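# Put full boxes in the tote, empty boxes on desks

## Task

Move each full box in the room so it sits completely inside the tote, and return each empty box to the desk it belongs on. The robot must not topple or finish leaning. Anything held in place only by the robot at the end does not count as placed.

## Robot and tools

Robot: a Hello Robot Stretch 3. It has a two-wheeled base, a lift that rides up a mast, and one telescoping arm that reaches out to the robot's RIGHT, ending in a wrist (yaw, pitch, roll) and a gripper. The head carries head_camera and nav_camera, aimed together by head_pan_rad and head_tilt_rad. The gripper carries wrist_camera. The base footprint is 0.33 m long by 0.34 m wide. It pivots in place about the point between the drive wheels, 0.05 m behind the front edge. With the arm fully in and the wrist folded, the pivot sweep has radius 0.28 m. An unfolded, level gripper reaches past that circle. The base cannot strafe, so to move the gripper forward or back you drive the base.

Frames: the base frame has its origin on the floor between the drive wheels, x forward, y left, z up. hand_pose is reported in this frame, at the point where closed fingertips meet. With all wrist joints at zero, that hand frame has x up, y back along the arm toward the mast, and z toward the rear. The odometry frame is the base frame as it was when the scene began. Heading is positive to the left, range -3.142 to 3.142. Wheel odometry counts slip as travel.

execute_actions: argument "actions" is a list holding exactly one action, or empty to just read state and images. An action may contain "base", "joints", or both, plus optional "contact_limits". All motions start at once. "base" holds one command only. {"translate_m": d} is a relative drive of d metres from where the base currently stands, forward positive, range -1 to 1. {"rotate_rad": d} is a relative turn in place of d radians, left (counter-clockwise) positive, range -3.2 to 3.2. "joints" is one dictionary of absolute targets keyed by joint name: lift_m 0 to 1.1 (arm height on the mast), arm_m 0 to 0.52 (extension), wrist_yaw_rad -1.345 to 4.42 (0 along the arm, positive swings toward the front, 3.0 folds over the base), wrist_pitch_rad -1.57 to 0.451 (0 level, negative tips the fingers down), wrist_roll_rad -2.911 to 2.911 (0 means fingers side by side, level), gripper_m -0.089 to 0.179 (bigger is wider; the actual fingertip gap is about 0.007 less when nearly shut and 0.025 less when fully open, and zero below 0.007), head_pan_rad -3.953 to 1.73 (0 forward, positive left, -1.57 looks along the arm), head_tilt_rad -1.53 to 0.419 (0 level, negative down). Done tolerances are ±0.004 for lift_m, arm_m and gripper_m, ±0.02 for wrist yaw, roll and head joints, ±0.05 for pitch. "contact_limits" currently accepts only arm_m: an effort percentage from 1 to 100 at which the arm halts (contact_stop); use a negative sense when retracting. Lower means gentler, but too low halts immediately; it also caps the arm's holding force until the next action. "cameras" picks which images come back: a list of head_camera, nav_camera, wrist_camera or all; null, omitted or ["all"] means all, [] means none. Unknown keys, names or out-of-range numbers get the whole call rejected with no motion. A single action runs at most 15 s. A joint or the base left out of an action may still be driving toward an earlier target without that showing in its status.

wait: "seconds" from 0 to 10; commands nothing new and returns state and images. zoom_image: "camera" plus "region" [x0, y0, x1, y1] in pixels of that camera's latest full image, origin top-left, at most 504 by 504. finished_scene: "scene" number; ends that scene for good and reports success, so call it only when everything is settled. If a result reports a stop, the remaining motion calls in that same reply are skipped. Between calls the robot keeps holding the last command while the world goes on.

Result lines: base_status and joint_status tell how each motion of the last accepted action ended: done (for the base, the wheels turned the full amount even if they slipped), off_target (came to rest short, may still be pushing), contact_stop, time_out, torque_fault. After the last three the old target is dropped. on_its_own covers what the call did not command; "held at" there is a held target, not a measured position. The arm and lift stop and go slack when they meet firm resistance; a slack lift may sag under load or keep pressing, and closing fingertips on a surface lifts a slack lift. Base, wrist and head have no contact stop and keep pushing. A wrist servo pushed hard for a few seconds shuts off for 10 s (torque_fault) and goes limp. motor_effort gives percent effort, positive toward higher joint values, peak in brackets; readings are biased and noisy, and an effort at rest outside its normal range suggests pushing or carrying. Positive wheel effort drives forward. base_tilt is in degrees, forward and right positive, with a fixed offset up to about 4 degrees. turned_by_wheels and turned_by_imu give turn since the last result. lidar_m lists 12 distances for 30-degree sectors starting straight ahead and going counter-clockwise (4th left, 7th behind, 10th right), measured in a plane 0.17 m up, 0.15 to 12 m, "-" for nothing; it sees table legs not tops, misses glass and thin legs, and the robot's own body can block sectors 5, 6, 9, 10. wrist_depth_mm (45 to 1000) and head_depth_mm (280 to 4000, sideways image) are 7x7 grids of median depth from top left. Camera calibration (K, distortion, T_world_to_cam) is given per camera relative to the base frame, with small errors that grow for the wrist camera.

Speed: the base is fast (0.30 m/s, 1.9 rad/s) only with lift_m under 0.30, arm_m under 0.03 and wrist_yaw_rad over 2.54; otherwise 0.10 m/s and 0.63 rad/s.

Gripping: command gripper_m smaller than the object's width; smaller squeezes harder, but the stall guard eases force, so heavy items can slip; resend a different value to re-squeeze. To let go, open at least 0.02 beyond where the pads first touched. Neither status nor reading confirms a grasp, so check the cameras.

Cautions: fold or unfold the wrist only with lift_m between 0.32 and 0.95, wrist_pitch_rad -0.4 and roll near 0; once folded, the lift may go down to 0.25. With wrist_yaw_rad under -0.4 keep pitch at -0.5 or lower. Pushing the arm against something solid with the gripper higher than about 0.45 m can tip the robot, more so with a raised contact limit or a repeated push. Do not drive while holding or hooking something fixed, and avoid snagging furniture, especially reversing. If tilted, reverse the last move in small steps, free the gripper, and lower lift_m to about 0.2 if needed. Avoid drops, slams, hard hits and forceful pushes. Loose objects may occasionally get nudged by outside forces.

Each tool is called after ">>>" as name([rows], argument=value, ...), one row to a line, values as JSON.

## Session

>>> execute_actions(actions=[])

Scene clock: 0.00 s.
base_odometry: x=+0.000 y=+0.000 heading=+0.000 (m, m, rad; odometry frame)
turned_by_wheels: +0.000 (rad since the last result)
turned_by_imu: +0.000 (rad since the last result)
base_tilt: forward=+0.0 right=+0.8 (deg)
lidar_m: 0.79 0.80 1.02 2.20 1.52 1.02 0.95 0.96 1.22 1.53 1.21 0.85
head_depth_mm: 771 776 778 784 786 791 795 / 759 764 767 772 773 779 782 / 748 752 755 759 763 767 771 / 738 741 744 748 751 756 760 / 727 732 734 736 740 745 748 / 716 719 723 726 730 733 736 / 706 709 713 718 720 723 728
base_status: not commanded
joint_positions: lift_m=+0.350 arm_m=+0.000 wrist_yaw_rad=+3.078 wrist_pitch_rad=-0.432 wrist_roll_rad=+0.000 gripper_m=+0.037 head_pan_rad=-0.020 head_tilt_rad=-0.021
joint_status: not commanded
motor_effort: left_wheel=+0 right_wheel=+0 lift_m=+35 arm_m=+0 wrist_yaw_rad=+1 wrist_pitch_rad=+6 wrist_roll_rad=+0 gripper_m=+0 head_pan_rad=+0 head_tilt_rad=+1 (%)
hand_pose: x=-0.0071 y=+0.0777 z=+0.3592 quat_wxyz=(+0.174, +0.695, +0.130, +0.686) (m; base frame)
wrist_depth_mm: - - - - - - 783 / - - - - - - 798 / - - - - - - 806 / 851 845 - 841 847 860 787 / 682 689 682 695 682 683 689 / 576 571 576 571 599 584 578 / 492 510 - - 484 497 498
pictures: head_camera (sideways: a quarter turn clockwise sets it upright), nav_camera (sideways: a quarter turn counterclockwise sets it upright), wrist_camera
Images, in order (width x height): head_camera 896x504, nav_camera 672x504, wrist_camera 644x364.

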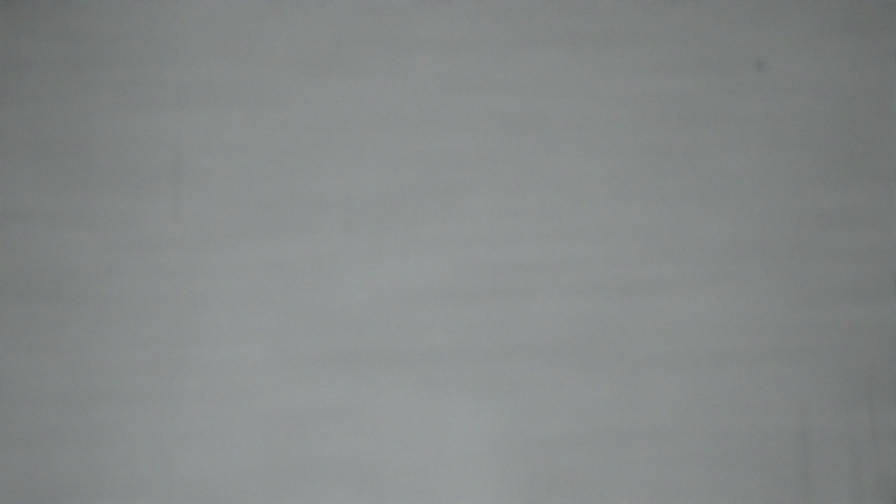

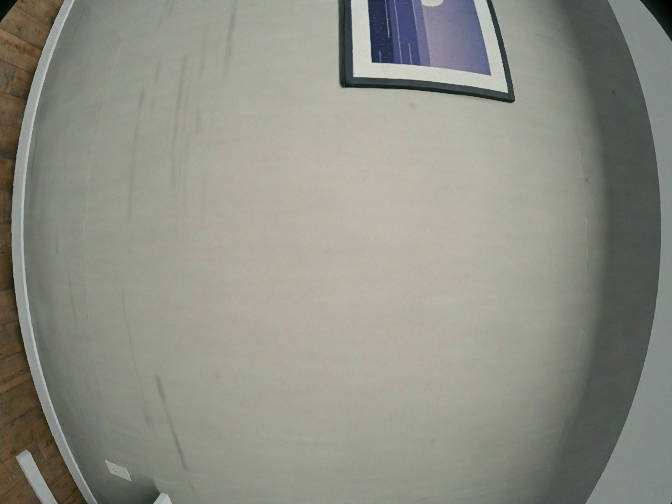

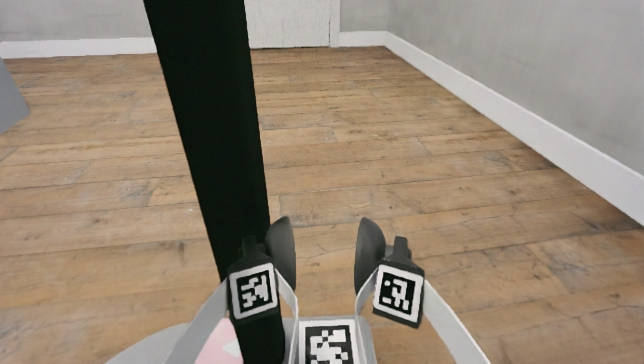

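Look around with the head.

>>> execute_actions([
  {"joints":{"head_pan_rad":1.6,"head_tilt_rad":-0.6}},
], cameras=["head_camera","nav_camera"])

>>> execute_actions([
  {"joints":{"head_pan_rad":-3.1,"head_tilt_rad":-0.6}},
], cameras=["head_camera","nav_camera"])

>>> execute_actions([
  {"joints":{"head_pan_rad":-1.6,"head_tilt_rad":-0.6}},
], cameras=["head_camera","nav_camera"])

Scene clock: 3.77 s.
base_odometry: x=+0.000 y=+0.000 heading=+0.000 (m, m, rad; odometry frame)
turned_by_wheels: +0.000 (rad since the last result)
turned_by_imu: +0.000 (rad since the last result)
base_tilt: forward=+0.0 right=+0.9 (deg)
lidar_m: 0.79 0.80 1.02 2.20 1.52 1.02 0.95 0.96 1.22 1.53 1.21 0.85
head_depth_mm: 1778 1834 1894 1936 1780 1475 1257 / 1960 2156 2379 2274 1795 1479 1255 / 1920 2136 2380 2293 1781 1477 1256 / 1890 2086 2327 2287 1804 1482 1259 / 1881 2068 2299 2276 1794 1484 1259 / 1860 2061 2280 2284 1799 1480 1256 / 1848 2034 2247 2270 1793 1519 -
base_status: not commanded
joint_positions: lift_m=+0.350 arm_m=+0.000 wrist_yaw_rad=+3.078 wrist_pitch_rad=-0.432 wrist_roll_rad=+0.000 gripper_m=+0.037 head_pan_rad=+1.593 head_tilt_rad=-0.592
joint_status: all done
motor_effort: left_wheel=+0(0) right_wheel=+0(0) lift_m=+35(35) arm_m=-1(0) wrist_yaw_rad=+1(0) wrist_pitch_rad=+6(6) wrist_roll_rad=+0(0) gripper_m=+0(0) head_pan_rad=+5(62) head_tilt_rad=-3(24) (%)
hand_pose: x=-0.0071 y=+0.0777 z=+0.3592 quat_wxyz=(+0.174, +0.695, +0.130, +0.686) (m; base frame)
wrist_depth_mm: - - - - - - 798 / - - - - - - 811 / - - - - - - 807 / 835 841 - 868 862 862 765 / 681 691 690 698 681 692 694 / 582 575 573 583 593 581 588 / 496 513 - - 487 499 499
pictures: head_camera (sideways: a quarter turn clockwise sets it upright), nav_camera (sideways: a quarter turn counterclockwise sets it upright)
camera_calibration (this result's frames):
head_camera: T_world_to_cam=[[-0.00459067, -0.598514, -0.801099, 1.06614], [-0.999975, 0.00704134, 0.000469614, 0.00564347], [0.00535974, 0.801081, -0.598532, 0.740372], [0, 0, 0, 1]] pos_world=[0.00656944, 0.044964, 1.29722]
nav_camera: T_world_to_cam=[[-0.0115971, 0.577901, 0.816024, -1.02315], [0.998106, 0.0559925, -0.0254686, 0.0797031], [-0.0604096, 0.814184, -0.577456, 0.709652], [0, 0, 0, 1]] pos_world=[-0.0485481, 0.0090307, 1.24674]
Images, in order (width x height): head_camera 896x504, nav_camera 672x504.

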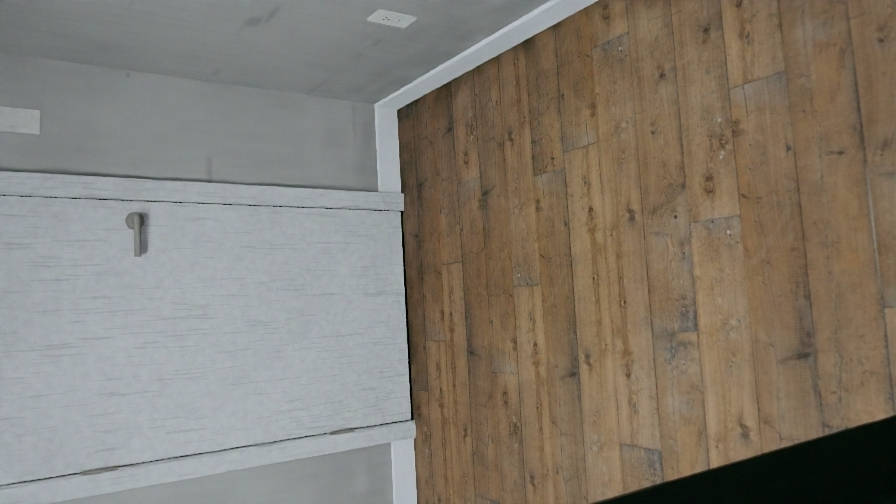

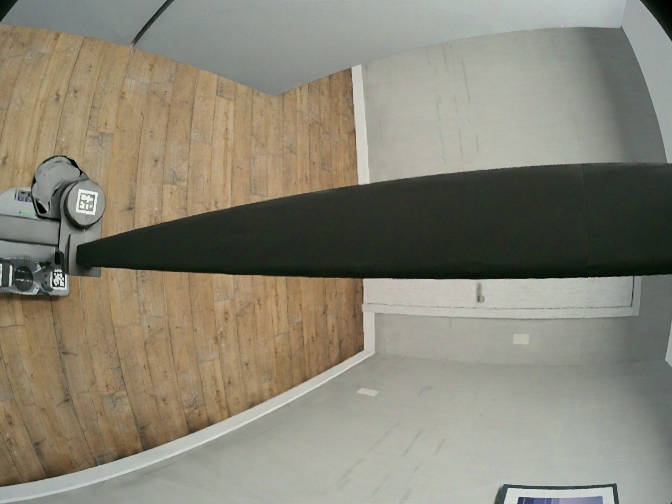

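Scene clock: 6.37 s.
base_odometry: x=+0.000 y=+0.000 heading=+0.000 (m, m, rad; odometry frame)
turned_by_wheels: +0.000 (rad since the last result)
turned_by_imu: +0.000 (rad since the last result)
base_tilt: forward=+0.0 right=+0.9 (deg)
lidar_m: 0.79 0.80 1.01 2.20 1.52 1.02 0.94 0.96 1.22 1.53 1.21 0.85
head_depth_mm: 822 899 1015 1131 1300 1441 1253 / 808 889 991 1120 1311 1445 1259 / 800 882 983 1112 1270 1419 1257 / 792 876 975 1095 1259 1408 1256 / 790 867 961 1087 1247 1410 1259 / 782 862 957 1075 1239 1401 1259 / 778 857 951 1068 1215 1389 1259
base_status: not commanded
joint_positions: lift_m=+0.350 arm_m=+0.000 wrist_yaw_rad=+3.078 wrist_pitch_rad=-0.432 wrist_roll_rad=+0.000 gripper_m=+0.037 head_pan_rad=-3.093 head_tilt_rad=-0.593
joint_status: all done
motor_effort: left_wheel=+0(1) right_wheel=+0(1) lift_m=+35(35) arm_m=+0(0) wrist_yaw_rad=+0(1) wrist_pitch_rad=+6(6) wrist_roll_rad=+0(0) gripper_m=-1(1) head_pan_rad=-5(62) head_tilt_rad=-3(3) (%)
hand_pose: x=-0.0071 y=+0.0777 z=+0.3592 quat_wxyz=(+0.174, +0.695, +0.130, +0.686) (m; base frame)
wrist_depth_mm: - - - - - - 804 / - - - - - - 800 / - - - - - - 811 / 851 852 - 852 871 852 801 / 689 688 681 701 692 687 685 / 573 587 574 580 603 573 581 / 489 508 - - 487 494 497
pictures: head_camera (sideways: a quarter turn clockwise sets it upright), nav_camera (sideways: a quarter turn counterclockwise sets it upright)
camera_calibration (this result's frames):
head_camera: T_world_to_cam=[[0.598667, 0.0114997, -0.800916, 1.06222], [0.0198214, -0.999803, 0.000460727, -0.000565736], [-0.800753, -0.0161511, -0.598777, 0.745608], [0, 0, 0, 1]] pos_world=[-0.0388589, -0.000738464, 1.2972]
nav_camera: T_world_to_cam=[[-0.577631, -0.0271282, 0.815847, -1.01947], [-0.0827747, 0.996243, -0.025479, 0.0863101], [-0.812091, -0.082249, -0.577706, 0.714562], [0, 0, 0, 1]] pos_world=[-0.00144264, -0.0548701, 1.24674]
Images, in order (width x height): head_camera 896x504, nav_camera 672x504.

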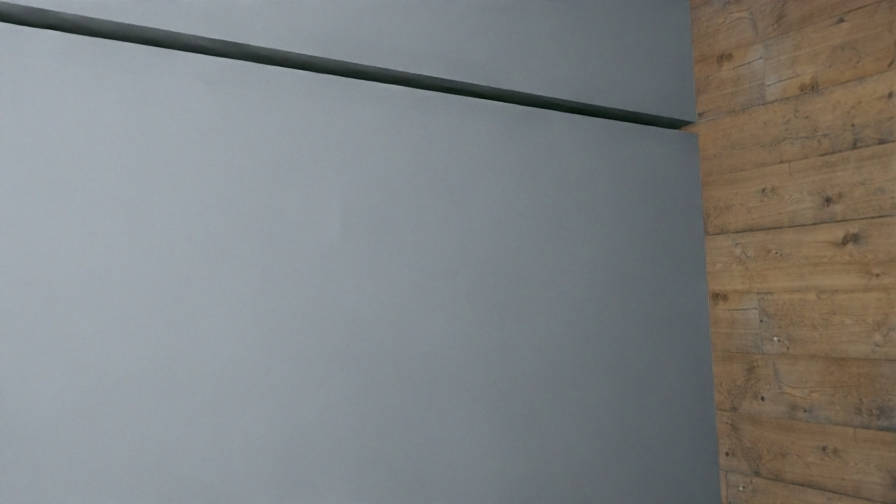

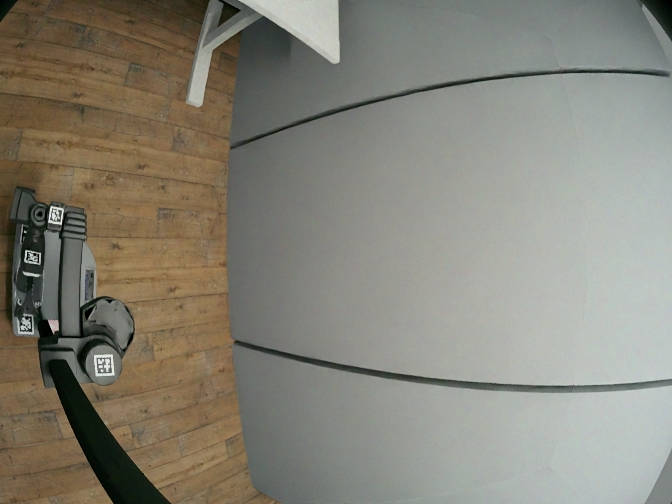

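Scene clock: 7.67 s.
base_odometry: x=+0.000 y=+0.000 heading=+0.000 (m, m, rad; odometry frame)
turned_by_wheels: +0.000 (rad since the last result)
turned_by_imu: +0.000 (rad since the last result)
base_tilt: forward=+0.0 right=+0.8 (deg)
lidar_m: 0.79 0.80 1.02 2.19 1.52 1.02 0.95 0.96 1.22 1.53 1.21 0.85
head_depth_mm: 1376 1517 1412 1018 1649 1482 1258 / 1352 1497 1410 1024 1809 1488 1252 / 1328 1470 1409 1021 1795 1484 1257 / 1313 1447 1411 1020 1738 1480 1261 / 1294 1425 1401 1024 1742 1476 1262 / 1278 1397 1406 1020 1741 1479 1257 / 1253 1382 1406 1024 1691 1470 1254
base_status: not commanded
joint_positions: lift_m=+0.350 arm_m=+0.000 wrist_yaw_rad=+3.078 wrist_pitch_rad=-0.432 wrist_roll_rad=+0.000 gripper_m=+0.037 head_pan_rad=-1.607 head_tilt_rad=-0.593
joint_status: all done
motor_effort: left_wheel=+0(0) right_wheel=+0(0) lift_m=+35(35) arm_m=+0(0) wrist_yaw_rad=+0(1) wrist_pitch_rad=+6(6) wrist_roll_rad=+0(0) gripper_m=+0(0) head_pan_rad=+5(62) head_tilt_rad=-2(3) (%)
hand_pose: x=-0.0071 y=+0.0777 z=+0.3592 quat_wxyz=(+0.174, +0.695, +0.130, +0.686) (m; base frame)
wrist_depth_mm: - - - - - - 776 / - - - - - - 812 / - - - - - - 804 / 840 850 - 859 850 870 782 / 678 683 688 690 698 703 682 / 578 582 578 580 602 582 571 / 500 505 - - 483 499 502
pictures: head_camera (sideways: a quarter turn clockwise sets it upright), nav_camera (sideways: a quarter turn counterclockwise sets it upright)
camera_calibration (this result's frames):
head_camera: T_world_to_cam=[[0.0395298, 0.597471, -0.800916, 1.06563], [0.997859, -0.0654027, 0.000460724, -0.00653178], [-0.0521068, -0.799219, -0.598777, 0.741041], [0, 0, 0, 1]] pos_world=[0.0030067, -0.0448585, 1.2972]
nav_camera: T_world_to_cam=[[-0.0221665, -0.577843, 0.815847, -1.02286], [-0.999673, 0.00237488, -0.025479, 0.0919032], [0.0127853, -0.816145, -0.577706, 0.709531], [0, 0, 0, 1]] pos_world=[0.0601284, -0.0121885, 1.24674]
Images, in order (width x height): head_camera 896x504, nav_camera 672x504.

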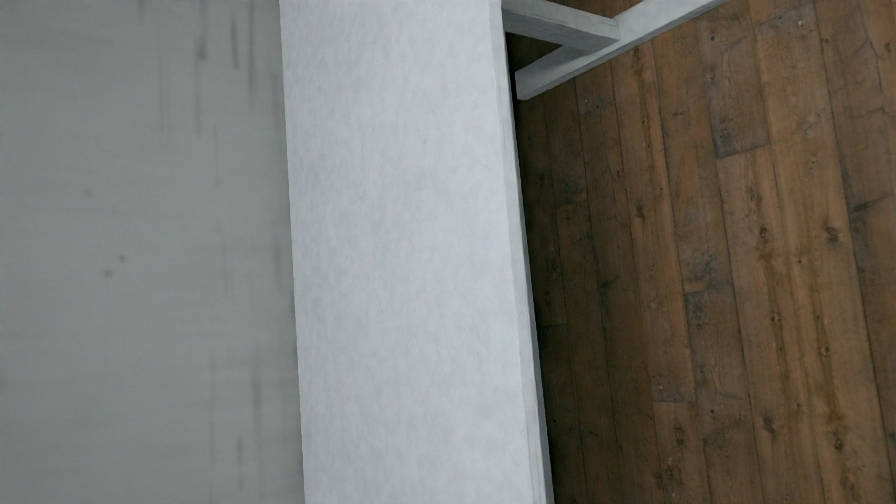

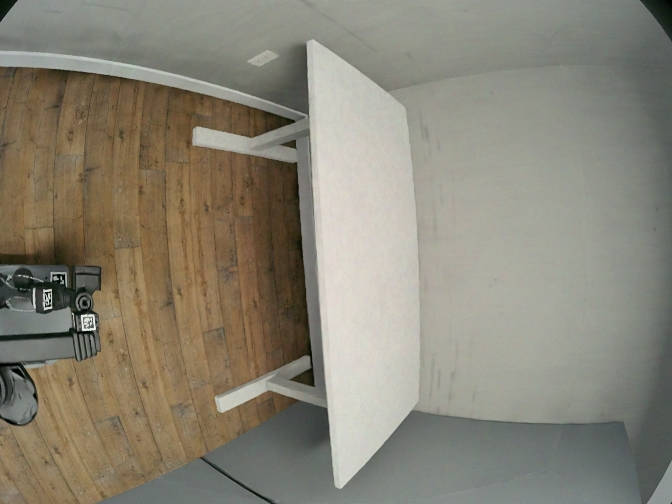

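>>> execute_actions([
  {"base":{"rotate_rad":1.57},"joints":{"head_pan_rad":0.0,"head_tilt_rad":-0.5}},
], cameras=["nav_camera"])

>>> execute_actions([
  {"base":{"translate_m":1.0},"joints":{"head_pan_rad":1.2}},
], cameras=["nav_camera","head_camera"])

Scene clock: 13.80 s.
base_odometry: x=+0.000 y=+0.000 heading=+1.570 (m, m, rad; odometry frame)
turned_by_wheels: +1.570 (rad since the last result)
turned_by_imu: +1.553 (rad since the last result)
base_tilt: forward=+0.0 right=+0.9 (deg)
lidar_m: 2.16 1.53 1.02 0.95 0.96 1.21 1.53 1.21 0.85 0.79 0.80 1.01
head_depth_mm: 1660 1718 1765 1798 1853 1581 1317 / 1940 2107 2254 2336 1987 1581 1324 / 1933 2108 2313 2489 1976 1593 1319 / 1897 2061 2243 2426 1969 1576 1316 / 1877 2037 2228 2404 1968 1579 1322 / 1849 2005 2191 2370 1987 1583 1320 / 1830 1978 2159 2350 1976 1580 1326
base_status: done
joint_positions: lift_m=+0.350 arm_m=+0.000 wrist_yaw_rad=+3.078 wrist_pitch_rad=-0.432 wrist_roll_rad=+0.000 gripper_m=+0.037 head_pan_rad=-0.007 head_tilt_rad=-0.507
joint_status: all done
motor_effort: left_wheel=-2(4) right_wheel=+2(5) lift_m=+36(35) arm_m=+0(1) wrist_yaw_rad=+0(0) wrist_pitch_rad=+6(6) wrist_roll_rad=+0(0) gripper_m=+0(1) head_pan_rad=+5(63) head_tilt_rad=+3(9) (%)
hand_pose: x=-0.0071 y=+0.0777 z=+0.3592 quat_wxyz=(+0.174, +0.695, +0.130, +0.686) (m; base frame)
wrist_depth_mm: 804 840 908 917 942 984 - / 883 905 964 985 - - - / 955 977 - - - - - / 843 879 - 858 848 847 855 / 690 688 693 691 681 697 702 / 573 573 573 582 599 579 580 / 496 509 - - 488 497 498
pictures: nav_camera (sideways: a quarter turn counterclockwise sets it upright)
camera_calibration (this result's frames):
nav_camera: T_world_to_cam=[[0.506511, -0.00469774, 0.862221, -1.08655], [0.0289995, -0.999327, -0.0224805, 0.0817272], [0.861746, 0.0363906, -0.506034, 0.611103], [0, 0, 0, 1]] pos_world=[0.0213631, 0.0543295, 1.24792]
Images, in order (width x height): nav_camera 672x504.

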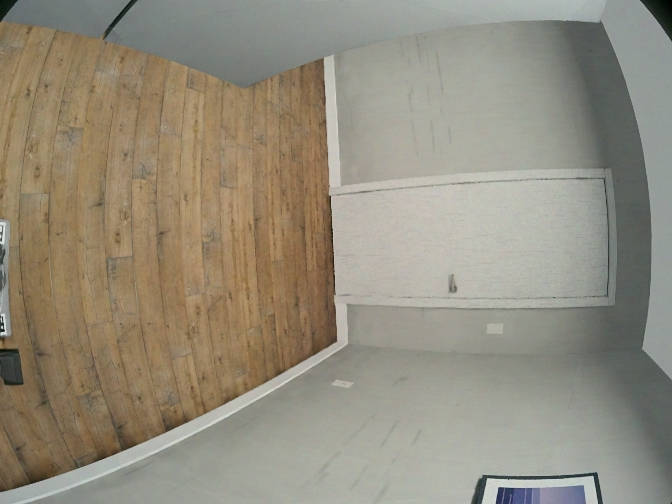

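Scene clock: 25.03 s.
base_odometry: x=+0.001 y=+1.000 heading=+1.570 (m, m, rad; odometry frame)
turned_by_wheels: +0.000 (rad since the last result)
turned_by_imu: +0.000 (rad since the last result)
base_tilt: forward=+0.0 right=+0.9 (deg)
lidar_m: 1.22 1.25 1.60 1.06 1.07 1.36 2.22 1.09 0.73 0.68 0.69 0.87
head_depth_mm: 1457 1536 1637 1739 1821 1572 1323 / 1630 1739 1863 2000 1971 1575 1321 / 1872 2008 2160 2292 1975 1577 1323 / 2169 2365 2605 2557 1969 1583 1325 / 2582 2877 3234 2625 1976 1573 1322 / 3295 3699 3688 2513 1355 1461 1319 / 898 947 1025 1109 1217 1341 1325
base_status: done
joint_positions: lift_m=+0.350 arm_m=+0.000 wrist_yaw_rad=+3.078 wrist_pitch_rad=-0.432 wrist_roll_rad=+0.000 gripper_m=+0.037 head_pan_rad=+1.193 head_tilt_rad=-0.507
joint_status: all done
motor_effort: left_wheel=-2(3) right_wheel=+2(6) lift_m=+35(35) arm_m=+0(1) wrist_yaw_rad=+1(0) wrist_pitch_rad=+6(6) wrist_roll_rad=+0(1) gripper_m=+0(0) head_pan_rad=+5(63) head_tilt_rad=+2(3) (%)
hand_pose: x=-0.0071 y=+0.0777 z=+0.3592 quat_wxyz=(+0.174, +0.695, +0.130, +0.686) (m; base frame)
wrist_depth_mm: 897 919 987 - - - - / 974 - - - - - - / - - - - - - - / 854 862 - 856 852 851 864 / 677 691 688 687 684 692 704 / 575 575 575 584 609 575 582 / 489 511 - - 486 498 495
pictures: head_camera (sideways: a quarter turn clockwise sets it upright), nav_camera (sideways: a quarter turn counterclockwise sets it upright)
camera_calibration (this result's frames):
head_camera: T_world_to_cam=[[-0.211319, -0.484129, -0.849096, 1.12998], [-0.91837, 0.395713, 0.00293574, 0.00193487], [0.334577, 0.780404, -0.528231, 0.646902], [0, 0, 0, 1]] pos_world=[0.0241249, 0.0414461, 1.30117]
nav_camera: T_world_to_cam=[[0.187941, 0.470333, 0.862244, -1.08463], [0.941892, -0.335162, -0.0224788, 0.0761564], [0.278419, 0.816366, -0.505994, 0.61461], [0, 0, 0, 1]] pos_world=[-0.0390028, 0.0339186, 1.24792]
Images, in order (width x height): head_camera 896x504, nav_camera 672x504.

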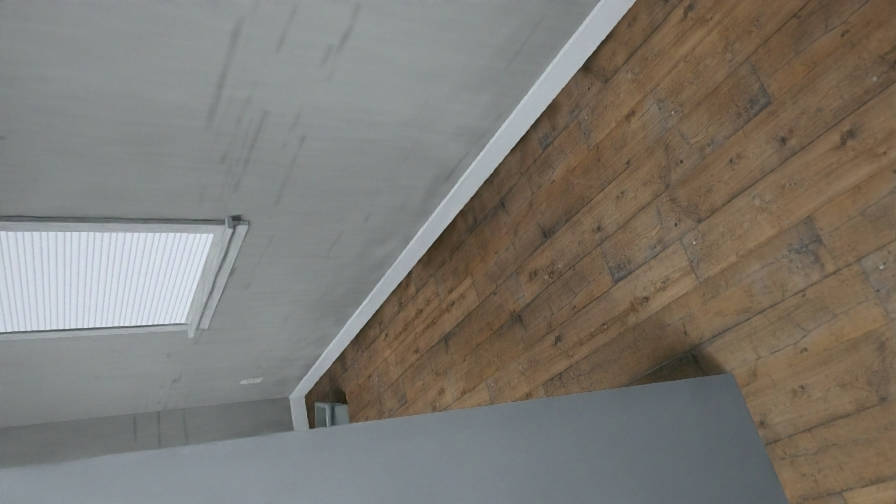

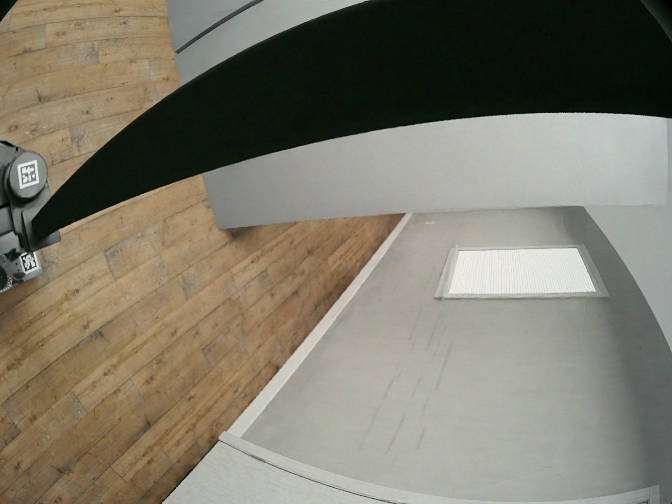

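>>> execute_actions([
  {"base":{"translate_m":0.7},"joints":{"lift_m":0.25,"head_pan_rad":0}},
], cameras=[])

>>> execute_actions([
  {"base":{"rotate_rad":1.585}},
], cameras=[])

>>> execute_actions([
  {"base":{"translate_m":1.0}},
], cameras=[])

>>> execute_actions([
  {"base":{"translate_m":1.0},"joints":{"head_pan_rad":0.7}},
], cameras=["nav_camera","head_camera"])

Scene clock: 32.67 s.
base_odometry: x=+0.002 y=+1.700 heading=+1.570 (m, m, rad; odometry frame)
turned_by_wheels: +0.000 (rad since the last result)
turned_by_imu: +0.000 (rad since the last result)
base_tilt: forward=+0.0 right=+0.8 (deg)
lidar_m: 0.53 0.54 0.68 1.53 1.32 1.46 2.90 0.96 0.64 0.60 0.61 0.56
head_depth_mm: 431 467 512 572 660 773 901 / 432 469 515 571 636 717 839 / 426 464 509 564 611 716 828 / 422 459 503 556 610 704 815 / 418 453 497 548 611 691 796 / 413 448 490 541 601 679 781 / 408 443 484 532 592 668 765
base_status: done
joint_positions: lift_m=+0.251 arm_m=+0.000 wrist_yaw_rad=+3.078 wrist_pitch_rad=-0.432 wrist_roll_rad=+0.000 gripper_m=+0.037 head_pan_rad=+0.007 head_tilt_rad=-0.506
joint_status: all done
motor_effort: left_wheel=-2(5) right_wheel=+2(7) lift_m=+15(27) arm_m=+0(0) wrist_yaw_rad=+1(0) wrist_pitch_rad=+6(6) wrist_roll_rad=+0(0) gripper_m=+1(0) head_pan_rad=-5(62) head_tilt_rad=+2(2) (%)
hand_pose: x=-0.0071 y=+0.0777 z=+0.2603 quat_wxyz=(+0.174, +0.695, +0.130, +0.686) (m; base frame)
wrist_depth_mm: 981 - - - - 782 539 / - - - - - 800 545 / 888 897 - 877 915 760 547 / 668 686 - 682 680 684 563 / 546 545 545 544 547 549 534 / 450 - - - 474 460 459 / - - - - 387 400 395
pictures: none
No camera images: the call's "cameras" was empty. Leave "cameras" out to get every camera's image.

Scene clock: 35.03 s.
base_odometry: x=+0.002 y=+1.700 heading=-3.129 (m, m, rad; odometry frame)
turned_by_wheels: +1.585 (rad since the last result)
turned_by_imu: +1.561 (rad since the last result)
base_tilt: forward=+0.1 right=+0.8 (deg)
lidar_m: 1.53 1.21 1.46 2.79 0.96 0.64 0.60 0.61 0.56 0.53 0.54 0.69
head_depth_mm: 1224 1250 1286 1315 1355 1379 1293 / 1595 1649 1701 1754 1785 1581 1316 / 2278 2368 2564 2407 1983 1585 1319 / 3519 3830 3651 2637 1977 1586 1326 / 3522 3824 3752 2611 1985 1592 1325 / 3516 3710 3667 2617 1989 1587 1321 / 3443 3703 3924 2528 1823 1535 1326
base_status: done
joint_positions: lift_m=+0.251 arm_m=+0.000 wrist_yaw_rad=+3.078 wrist_pitch_rad=-0.432 wrist_roll_rad=+0.000 gripper_m=+0.037 head_pan_rad=+0.007 head_tilt_rad=-0.506
joint_status: not commanded
motor_effort: left_wheel=-2(7) right_wheel=+2(7) lift_m=+15(15) arm_m=-1(1) wrist_yaw_rad=+1(0) wrist_pitch_rad=+6(6) wrist_roll_rad=+0(0) gripper_m=+0(0) head_pan_rad=-5(4) head_tilt_rad=+2(2) (%)
hand_pose: x=-0.0071 y=+0.0776 z=+0.2603 quat_wxyz=(+0.174, +0.695, +0.130, +0.686) (m; base frame)
wrist_depth_mm: 859 - - - - - - / 828 - - - - - - / 801 875 - 887 870 890 912 / 678 672 - 686 679 677 676 / 540 546 550 543 547 539 543 / 452 - - - 474 460 462 / - - - - 381 393 399
pictures: none
No camera images: the call's "cameras" was empty. Leave "cameras" out to get every camera's image.

Scene clock: 39.97 s.
base_odometry: x=-0.998 y=+1.687 heading=-3.129 (m, m, rad; odometry frame)
turned_by_wheels: +0.000 (rad since the last result)
turned_by_imu: +0.001 (rad since the last result)
base_tilt: forward=+0.0 right=+0.9 (deg)
lidar_m: 1.25 2.76 0.56 0.54 2.54 1.71 1.59 0.68 0.48 0.45 0.45 0.57
head_depth_mm: 965 1009 1039 1062 1088 1119 1153 / 1275 1316 1340 1422 1471 1483 1320 / 1851 1923 2039 2139 1901 1579 1320 / 2684 2915 3204 2619 1976 1586 1323 / 2708 2928 3196 2624 1973 1587 1325 / 2657 2895 3117 2632 1977 1581 1324 / 2635 2802 3061 2621 1977 1596 1323
base_status: done
joint_positions: lift_m=+0.251 arm_m=+0.000 wrist_yaw_rad=+3.078 wrist_pitch_rad=-0.432 wrist_roll_rad=+0.000 gripper_m=+0.037 head_pan_rad=+0.007 head_tilt_rad=-0.506
joint_status: not commanded
motor_effort: left_wheel=-2(5) right_wheel=+2(6) lift_m=+15(15) arm_m=+0(0) wrist_yaw_rad=+1(1) wrist_pitch_rad=+6(6) wrist_roll_rad=+0(0) gripper_m=+1(0) head_pan_rad=-4(4) head_tilt_rad=+2(2) (%)
hand_pose: x=-0.0071 y=+0.0776 z=+0.2603 quat_wxyz=(+0.174, +0.695, +0.130, +0.686) (m; base frame)
wrist_depth_mm: - - - 999 530 557 590 / - - - - 580 615 - / 878 885 - 838 651 680 905 / 677 677 - 680 684 680 695 / 545 538 546 548 549 542 545 / 455 - - - 476 456 457 / - - - - 382 393 392
pictures: none
No camera images: the call's "cameras" was empty. Leave "cameras" out to get every camera's image.

Scene clock: 44.90 s.
base_odometry: x=-1.998 y=+1.674 heading=-3.129 (m, m, rad; odometry frame)
turned_by_wheels: +0.000 (rad since the last result)
turned_by_imu: +0.001 (rad since the last result)
base_tilt: forward=+0.0 right=+0.8 (deg)
lidar_m: 0.95 1.82 2.50 2.53 0.74 0.80 2.11 0.55 0.37 0.34 0.35 0.44
head_depth_mm: 1864 2020 2049 2330 1975 1580 1317 / 1987 2116 1769 2396 1972 1576 1320 / 2081 2246 1914 2563 1972 1583 1322 / 2195 2408 2062 2616 1970 1584 1319 / 2341 2526 2256 2636 1971 1588 1321 / 2510 2700 2507 2639 1988 1578 1325 / 2652 2952 3259 2630 1985 1590 1321
base_status: done
joint_positions: lift_m=+0.251 arm_m=+0.000 wrist_yaw_rad=+3.078 wrist_pitch_rad=-0.432 wrist_roll_rad=+0.000 gripper_m=+0.037 head_pan_rad=+0.693 head_tilt_rad=-0.506
joint_status: all done
motor_effort: left_wheel=-2(5) right_wheel=+1(6) lift_m=+15(15) arm_m=+0(1) wrist_yaw_rad=+1(0) wrist_pitch_rad=+6(6) wrist_roll_rad=+0(0) gripper_m=+0(0) head_pan_rad=+4(56) head_tilt_rad=+2(1) (%)
hand_pose: x=-0.0071 y=+0.0776 z=+0.2603 quat_wxyz=(+0.174, +0.695, +0.130, +0.686) (m; base frame)
wrist_depth_mm: 565 - - - - - - / 590 - - - - - - / 642 808 - 892 889 888 875 / 678 675 - 670 676 665 681 / 544 547 544 549 548 549 545 / 456 - - - 470 463 458 / - - - - 385 390 395
pictures: head_camera (sideways: a quarter turn clockwise sets it upright), nav_camera (sideways: a quarter turn counterclockwise sets it upright)
camera_calibration (this result's frames):
head_camera: T_world_to_cam=[[-0.416902, -0.323088, -0.849592, 1.13188], [-0.616321, 0.787489, 0.00296289, 0.0000570132], [0.668088, 0.524857, -0.527432, 0.643828], [0, 0, 0, 1]] pos_world=[0.041786, 0.0277353, 1.30121]
nav_camera: T_world_to_cam=[[0.389763, 0.322178, 0.86272, -1.08649], [0.666003, -0.745611, -0.0224448, 0.0777951], [0.636022, 0.583323, -0.505183, 0.611373], [0, 0, 0, 1]] pos_world=[-0.0171867, 0.0514196, 1.24794]
Images, in order (width x height): head_camera 896x504, nav_camera 672x504.

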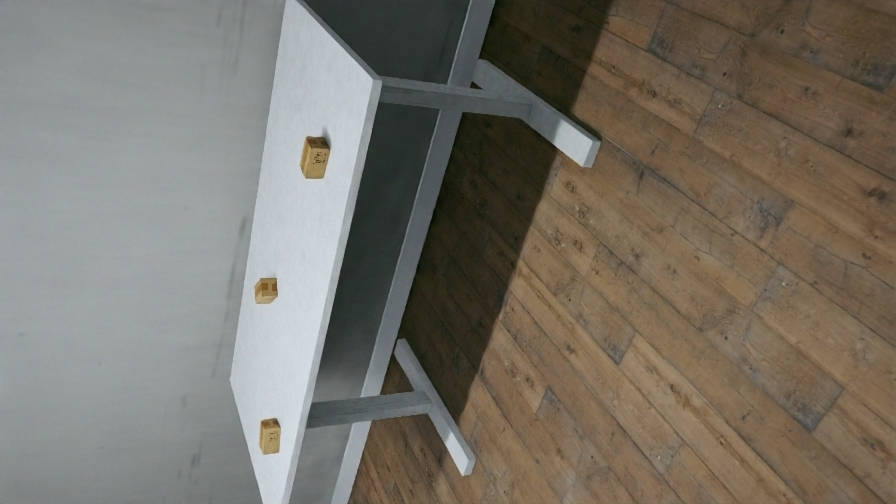

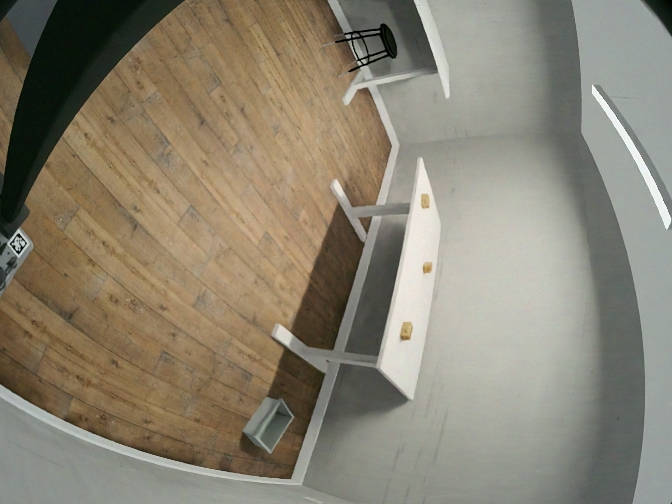

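>>> execute_actions([
  {"base":{"rotate_rad":0.8},"joints":{"head_pan_rad":0.9,"head_tilt_rad":-0.45}},
], cameras=["nav_camera","head_camera"])

Scene clock: 49.17 s.
base_odometry: x=-1.998 y=+1.674 heading=-2.329 (m, m, rad; odometry frame)
turned_by_wheels: +0.800 (rad since the last result)
turned_by_imu: +0.789 (rad since the last result)
base_tilt: forward=+0.0 right=+0.8 (deg)
lidar_m: 2.42 2.86 1.55 0.74 2.60 0.83 0.42 0.34 0.34 0.38 0.59 1.83
head_depth_mm: 2929 3090 3382 2870 2093 1660 1363 / 2907 3096 3326 2898 2121 1652 1363 / 2942 3116 3423 2892 2121 1648 1360 / 2936 3110 3381 2892 2108 1660 1362 / 2914 3104 3421 2751 2098 1658 1366 / 2086 2211 2353 2055 1866 1655 1363 / 1285 1372 1459 1574 1360 1556 1319
base_status: done
joint_positions: lift_m=+0.251 arm_m=+0.000 wrist_yaw_rad=+3.078 wrist_pitch_rad=-0.432 wrist_roll_rad=+0.000 gripper_m=+0.037 head_pan_rad=+0.893 head_tilt_rad=-0.457
joint_status: all done
motor_effort: left_wheel=-2(6) right_wheel=+2(6) lift_m=+15(15) arm_m=+0(1) wrist_yaw_rad=+0(1) wrist_pitch_rad=+6(7) wrist_roll_rad=+0(0) gripper_m=+0(0) head_pan_rad=+5(29) head_tilt_rad=+2(7) (%)
hand_pose: x=-0.0071 y=+0.0776 z=+0.2603 quat_wxyz=(+0.174, +0.695, +0.130, +0.686) (m; base frame)
wrist_depth_mm: - - 872 756 - - - / - - 970 839 - - - / 877 896 - 862 872 908 902 / 668 673 - 687 680 692 665 / 546 546 545 543 551 543 554 / 456 - - - 472 458 454 / - - - - 382 395 395
pictures: head_camera (sideways: a quarter turn clockwise sets it upright), nav_camera (sideways: a quarter turn counterclockwise sets it upright)
camera_calibration (this result's frames):
head_camera: T_world_to_cam=[[-0.317881, -0.366546, -0.874411, 1.16365], [-0.760611, 0.649193, 0.00437393, -0.00090006], [0.566059, 0.666477, -0.485166, 0.589457], [0, 0, 0, 1]] pos_world=[0.0355496, 0.0342549, 1.30349]
nav_camera: T_world_to_cam=[[0.291077, 0.359782, 0.886471, -1.11686], [0.801532, -0.597595, -0.0206473, 0.0746296], [0.522323, 0.716545, -0.462323, 0.556298], [0, 0, 0, 1]] pos_world=[-0.0252925, 0.0478125, 1.2488]
Images, in order (width x height): head_camera 896x504, nav_camera 672x504.

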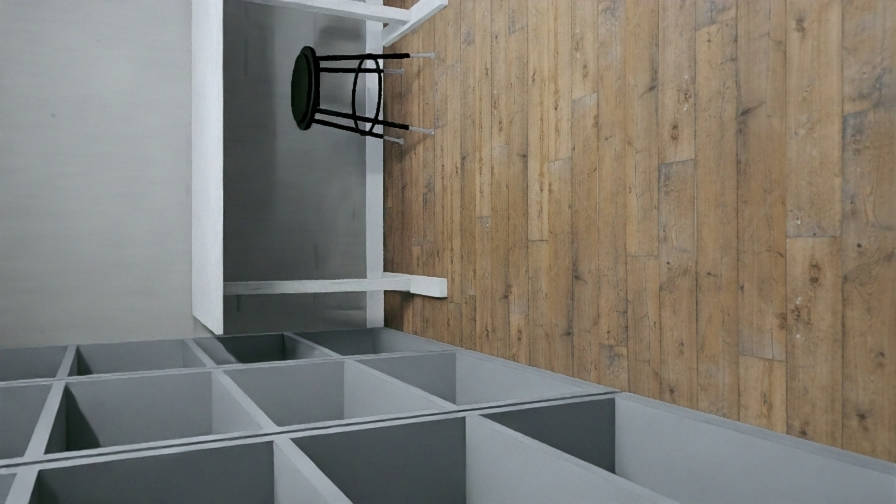

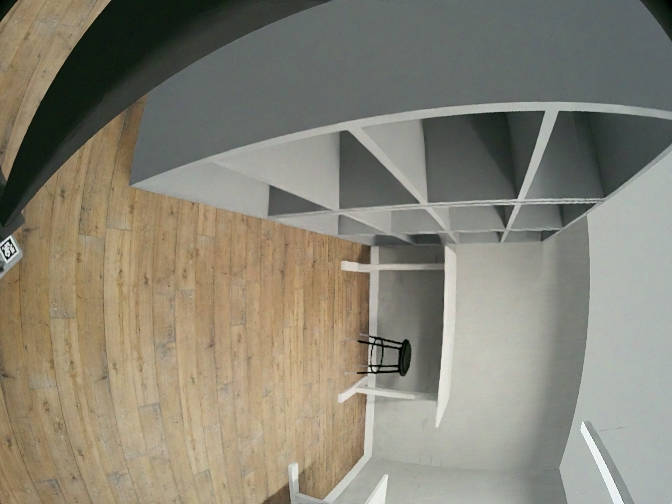

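>>> execute_actions([
  {"base":{"translate_m":0.65}},
], cameras=[])

>>> execute_actions([
  {"base":{"rotate_rad":0.87},"joints":{"head_pan_rad":-1.3,"head_tilt_rad":-0.6,"lift_m":0.33}},
])

Scene clock: 61.00 s.
base_odometry: x=-2.445 y=+1.202 heading=-2.329 (m, m, rad; odometry frame)
turned_by_wheels: +0.000 (rad since the last result)
turned_by_imu: +0.000 (rad since the last result)
base_tilt: forward=+0.1 right=+0.8 (deg)
lidar_m: 1.86 2.42 2.21 1.41 0.91 1.81 0.93 0.76 0.76 0.83 1.31 1.24
head_depth_mm: 2581 2754 2997 2883 2101 1654 1367 / 2563 2716 2982 2735 2101 1649 1356 / 2559 2708 2944 2891 2105 1665 1370 / 2576 2696 2940 2748 2108 1658 1374 / 2575 2708 3009 2878 2112 1657 1370 / 2560 2691 2958 2756 2118 1655 1371 / 2552 2697 2918 2773 2092 1661 1369
base_status: done
joint_positions: lift_m=+0.251 arm_m=+0.000 wrist_yaw_rad=+3.078 wrist_pitch_rad=-0.432 wrist_roll_rad=+0.000 gripper_m=+0.037 head_pan_rad=+0.893 head_tilt_rad=-0.457
joint_status: not commanded
motor_effort: left_wheel=-2(4) right_wheel=+2(6) lift_m=+15(16) arm_m=+0(1) wrist_yaw_rad=+1(0) wrist_pitch_rad=+6(6) wrist_roll_rad=+0(0) gripper_m=+0(1) head_pan_rad=+5(6) head_tilt_rad=+2(1) (%)
hand_pose: x=-0.0071 y=+0.0776 z=+0.2603 quat_wxyz=(+0.174, +0.695, +0.130, +0.686) (m; base frame)
wrist_depth_mm: 769 - - - - - - / 912 - - - - - - / 875 821 - 891 897 883 880 / 661 677 - 682 686 681 674 / 545 546 545 551 551 546 546 / 453 - - - 475 463 453 / - - - - 386 397 394
pictures: none
No camera images: the call's "cameras" was empty. Leave "cameras" out to get every camera's image.

Scene clock: 62.73 s.
base_odometry: x=-2.445 y=+1.202 heading=-1.459 (m, m, rad; odometry frame)
turned_by_wheels: +0.870 (rad since the last result)
turned_by_imu: +0.858 (rad since the last result)
base_tilt: forward=+0.0 right=+0.8 (deg)
lidar_m: 2.42 1.41 1.40 0.91 1.09 0.79 0.75 0.78 1.06 1.24 1.75 1.86
head_depth_mm: 1381 1517 1665 1865 1804 1440 1261 / 1416 1553 1625 1881 1792 1475 1254 / 1443 1583 1403 1157 1732 1480 1254 / 1479 1630 1403 1154 1793 1475 1258 / 1518 1673 1400 2040 1796 1484 1253 / 1550 1715 1397 2050 1783 1483 1256 / 1584 1758 1398 2114 1784 1482 1255
base_status: done
joint_positions: lift_m=+0.329 arm_m=+0.000 wrist_yaw_rad=+3.078 wrist_pitch_rad=-0.432 wrist_roll_rad=+0.000 gripper_m=+0.037 head_pan_rad=-1.293 head_tilt_rad=-0.593
joint_status: all done
motor_effort: left_wheel=-2(6) right_wheel=+2(5) lift_m=+54(59) arm_m=-1(0) wrist_yaw_rad=+1(0) wrist_pitch_rad=+6(6) wrist_roll_rad=+0(0) gripper_m=+0(0) head_pan_rad=-4(62) head_tilt_rad=-3(12) (%)
hand_pose: x=-0.0071 y=+0.0776 z=+0.3388 quat_wxyz=(+0.174, +0.695, +0.130, +0.686) (m; base frame)
wrist_depth_mm: 965 - - - - - - / 946 - - - - - - / 913 - - - - - - / 796 832 - 814 836 813 826 / 651 658 650 658 661 667 662 / 554 550 549 555 571 557 557 / 471 488 - - 457 475 478
pictures: head_camera (sideways: a quarter turn clockwise sets it upright), nav_camera (sideways: a quarter turn counterclockwise sets it upright), wrist_camera
camera_calibration (this result's frames):
head_camera: T_world_to_cam=[[-0.147275, 0.580629, -0.800737, 1.06654], [0.969156, 0.246447, 0.000452069, -0.00634542], [0.197602, -0.775973, -0.599016, 0.739829], [0, 0, 0, 1]] pos_world=[0.017033, -0.0436142, 1.29719]
nav_camera: T_world_to_cam=[[0.157717, -0.556597, 0.815675, -1.02373], [-0.951388, -0.306938, -0.0254891, 0.0916219], [0.264549, -0.772003, -0.577949, 0.708311], [0, 0, 0, 1]] pos_world=[0.0612444, 0.00513629, 1.24673]
wrist_camera: T_world_to_cam=[[0.997436, -0.0710664, -0.00845752, 0.01323], [-0.047788, -0.573381, -0.817894, 0.360192], [0.0532754, 0.816201, -0.575307, 0.295821], [0, 0, 0, 1]] pos_world=[-0.0117432, -0.0339818, 0.464899]
Images, in order (width x height): head_camera 896x504, nav_camera 672x504, wrist_camera 644x364.

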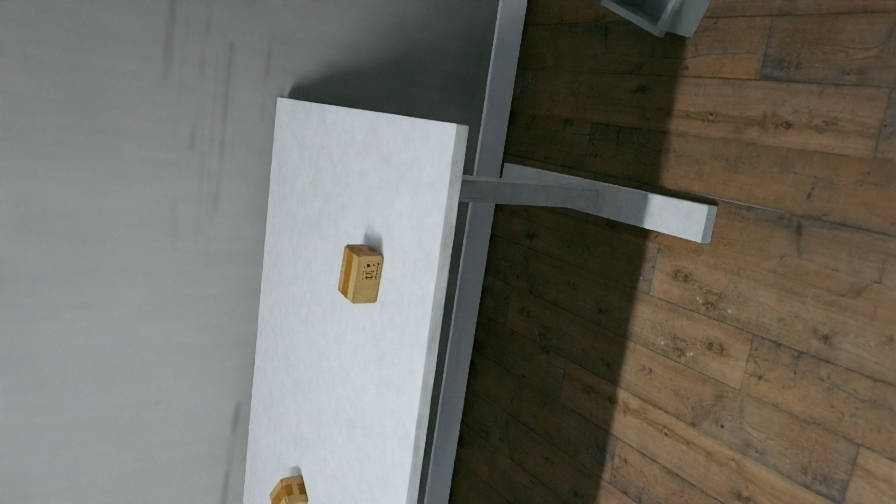

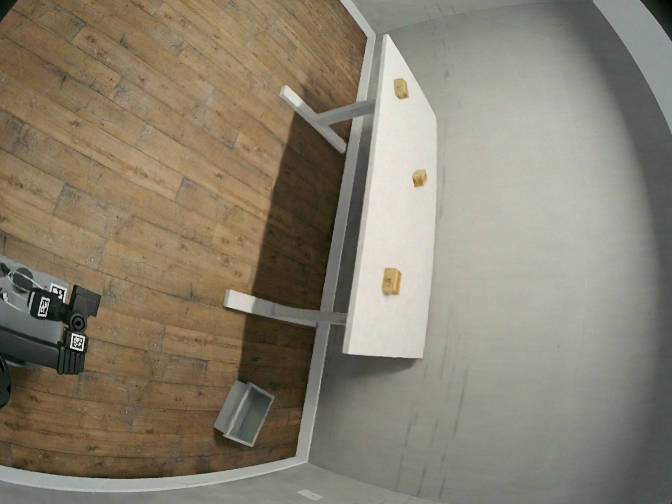

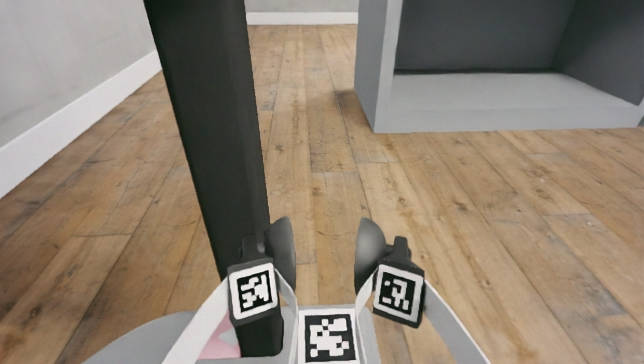

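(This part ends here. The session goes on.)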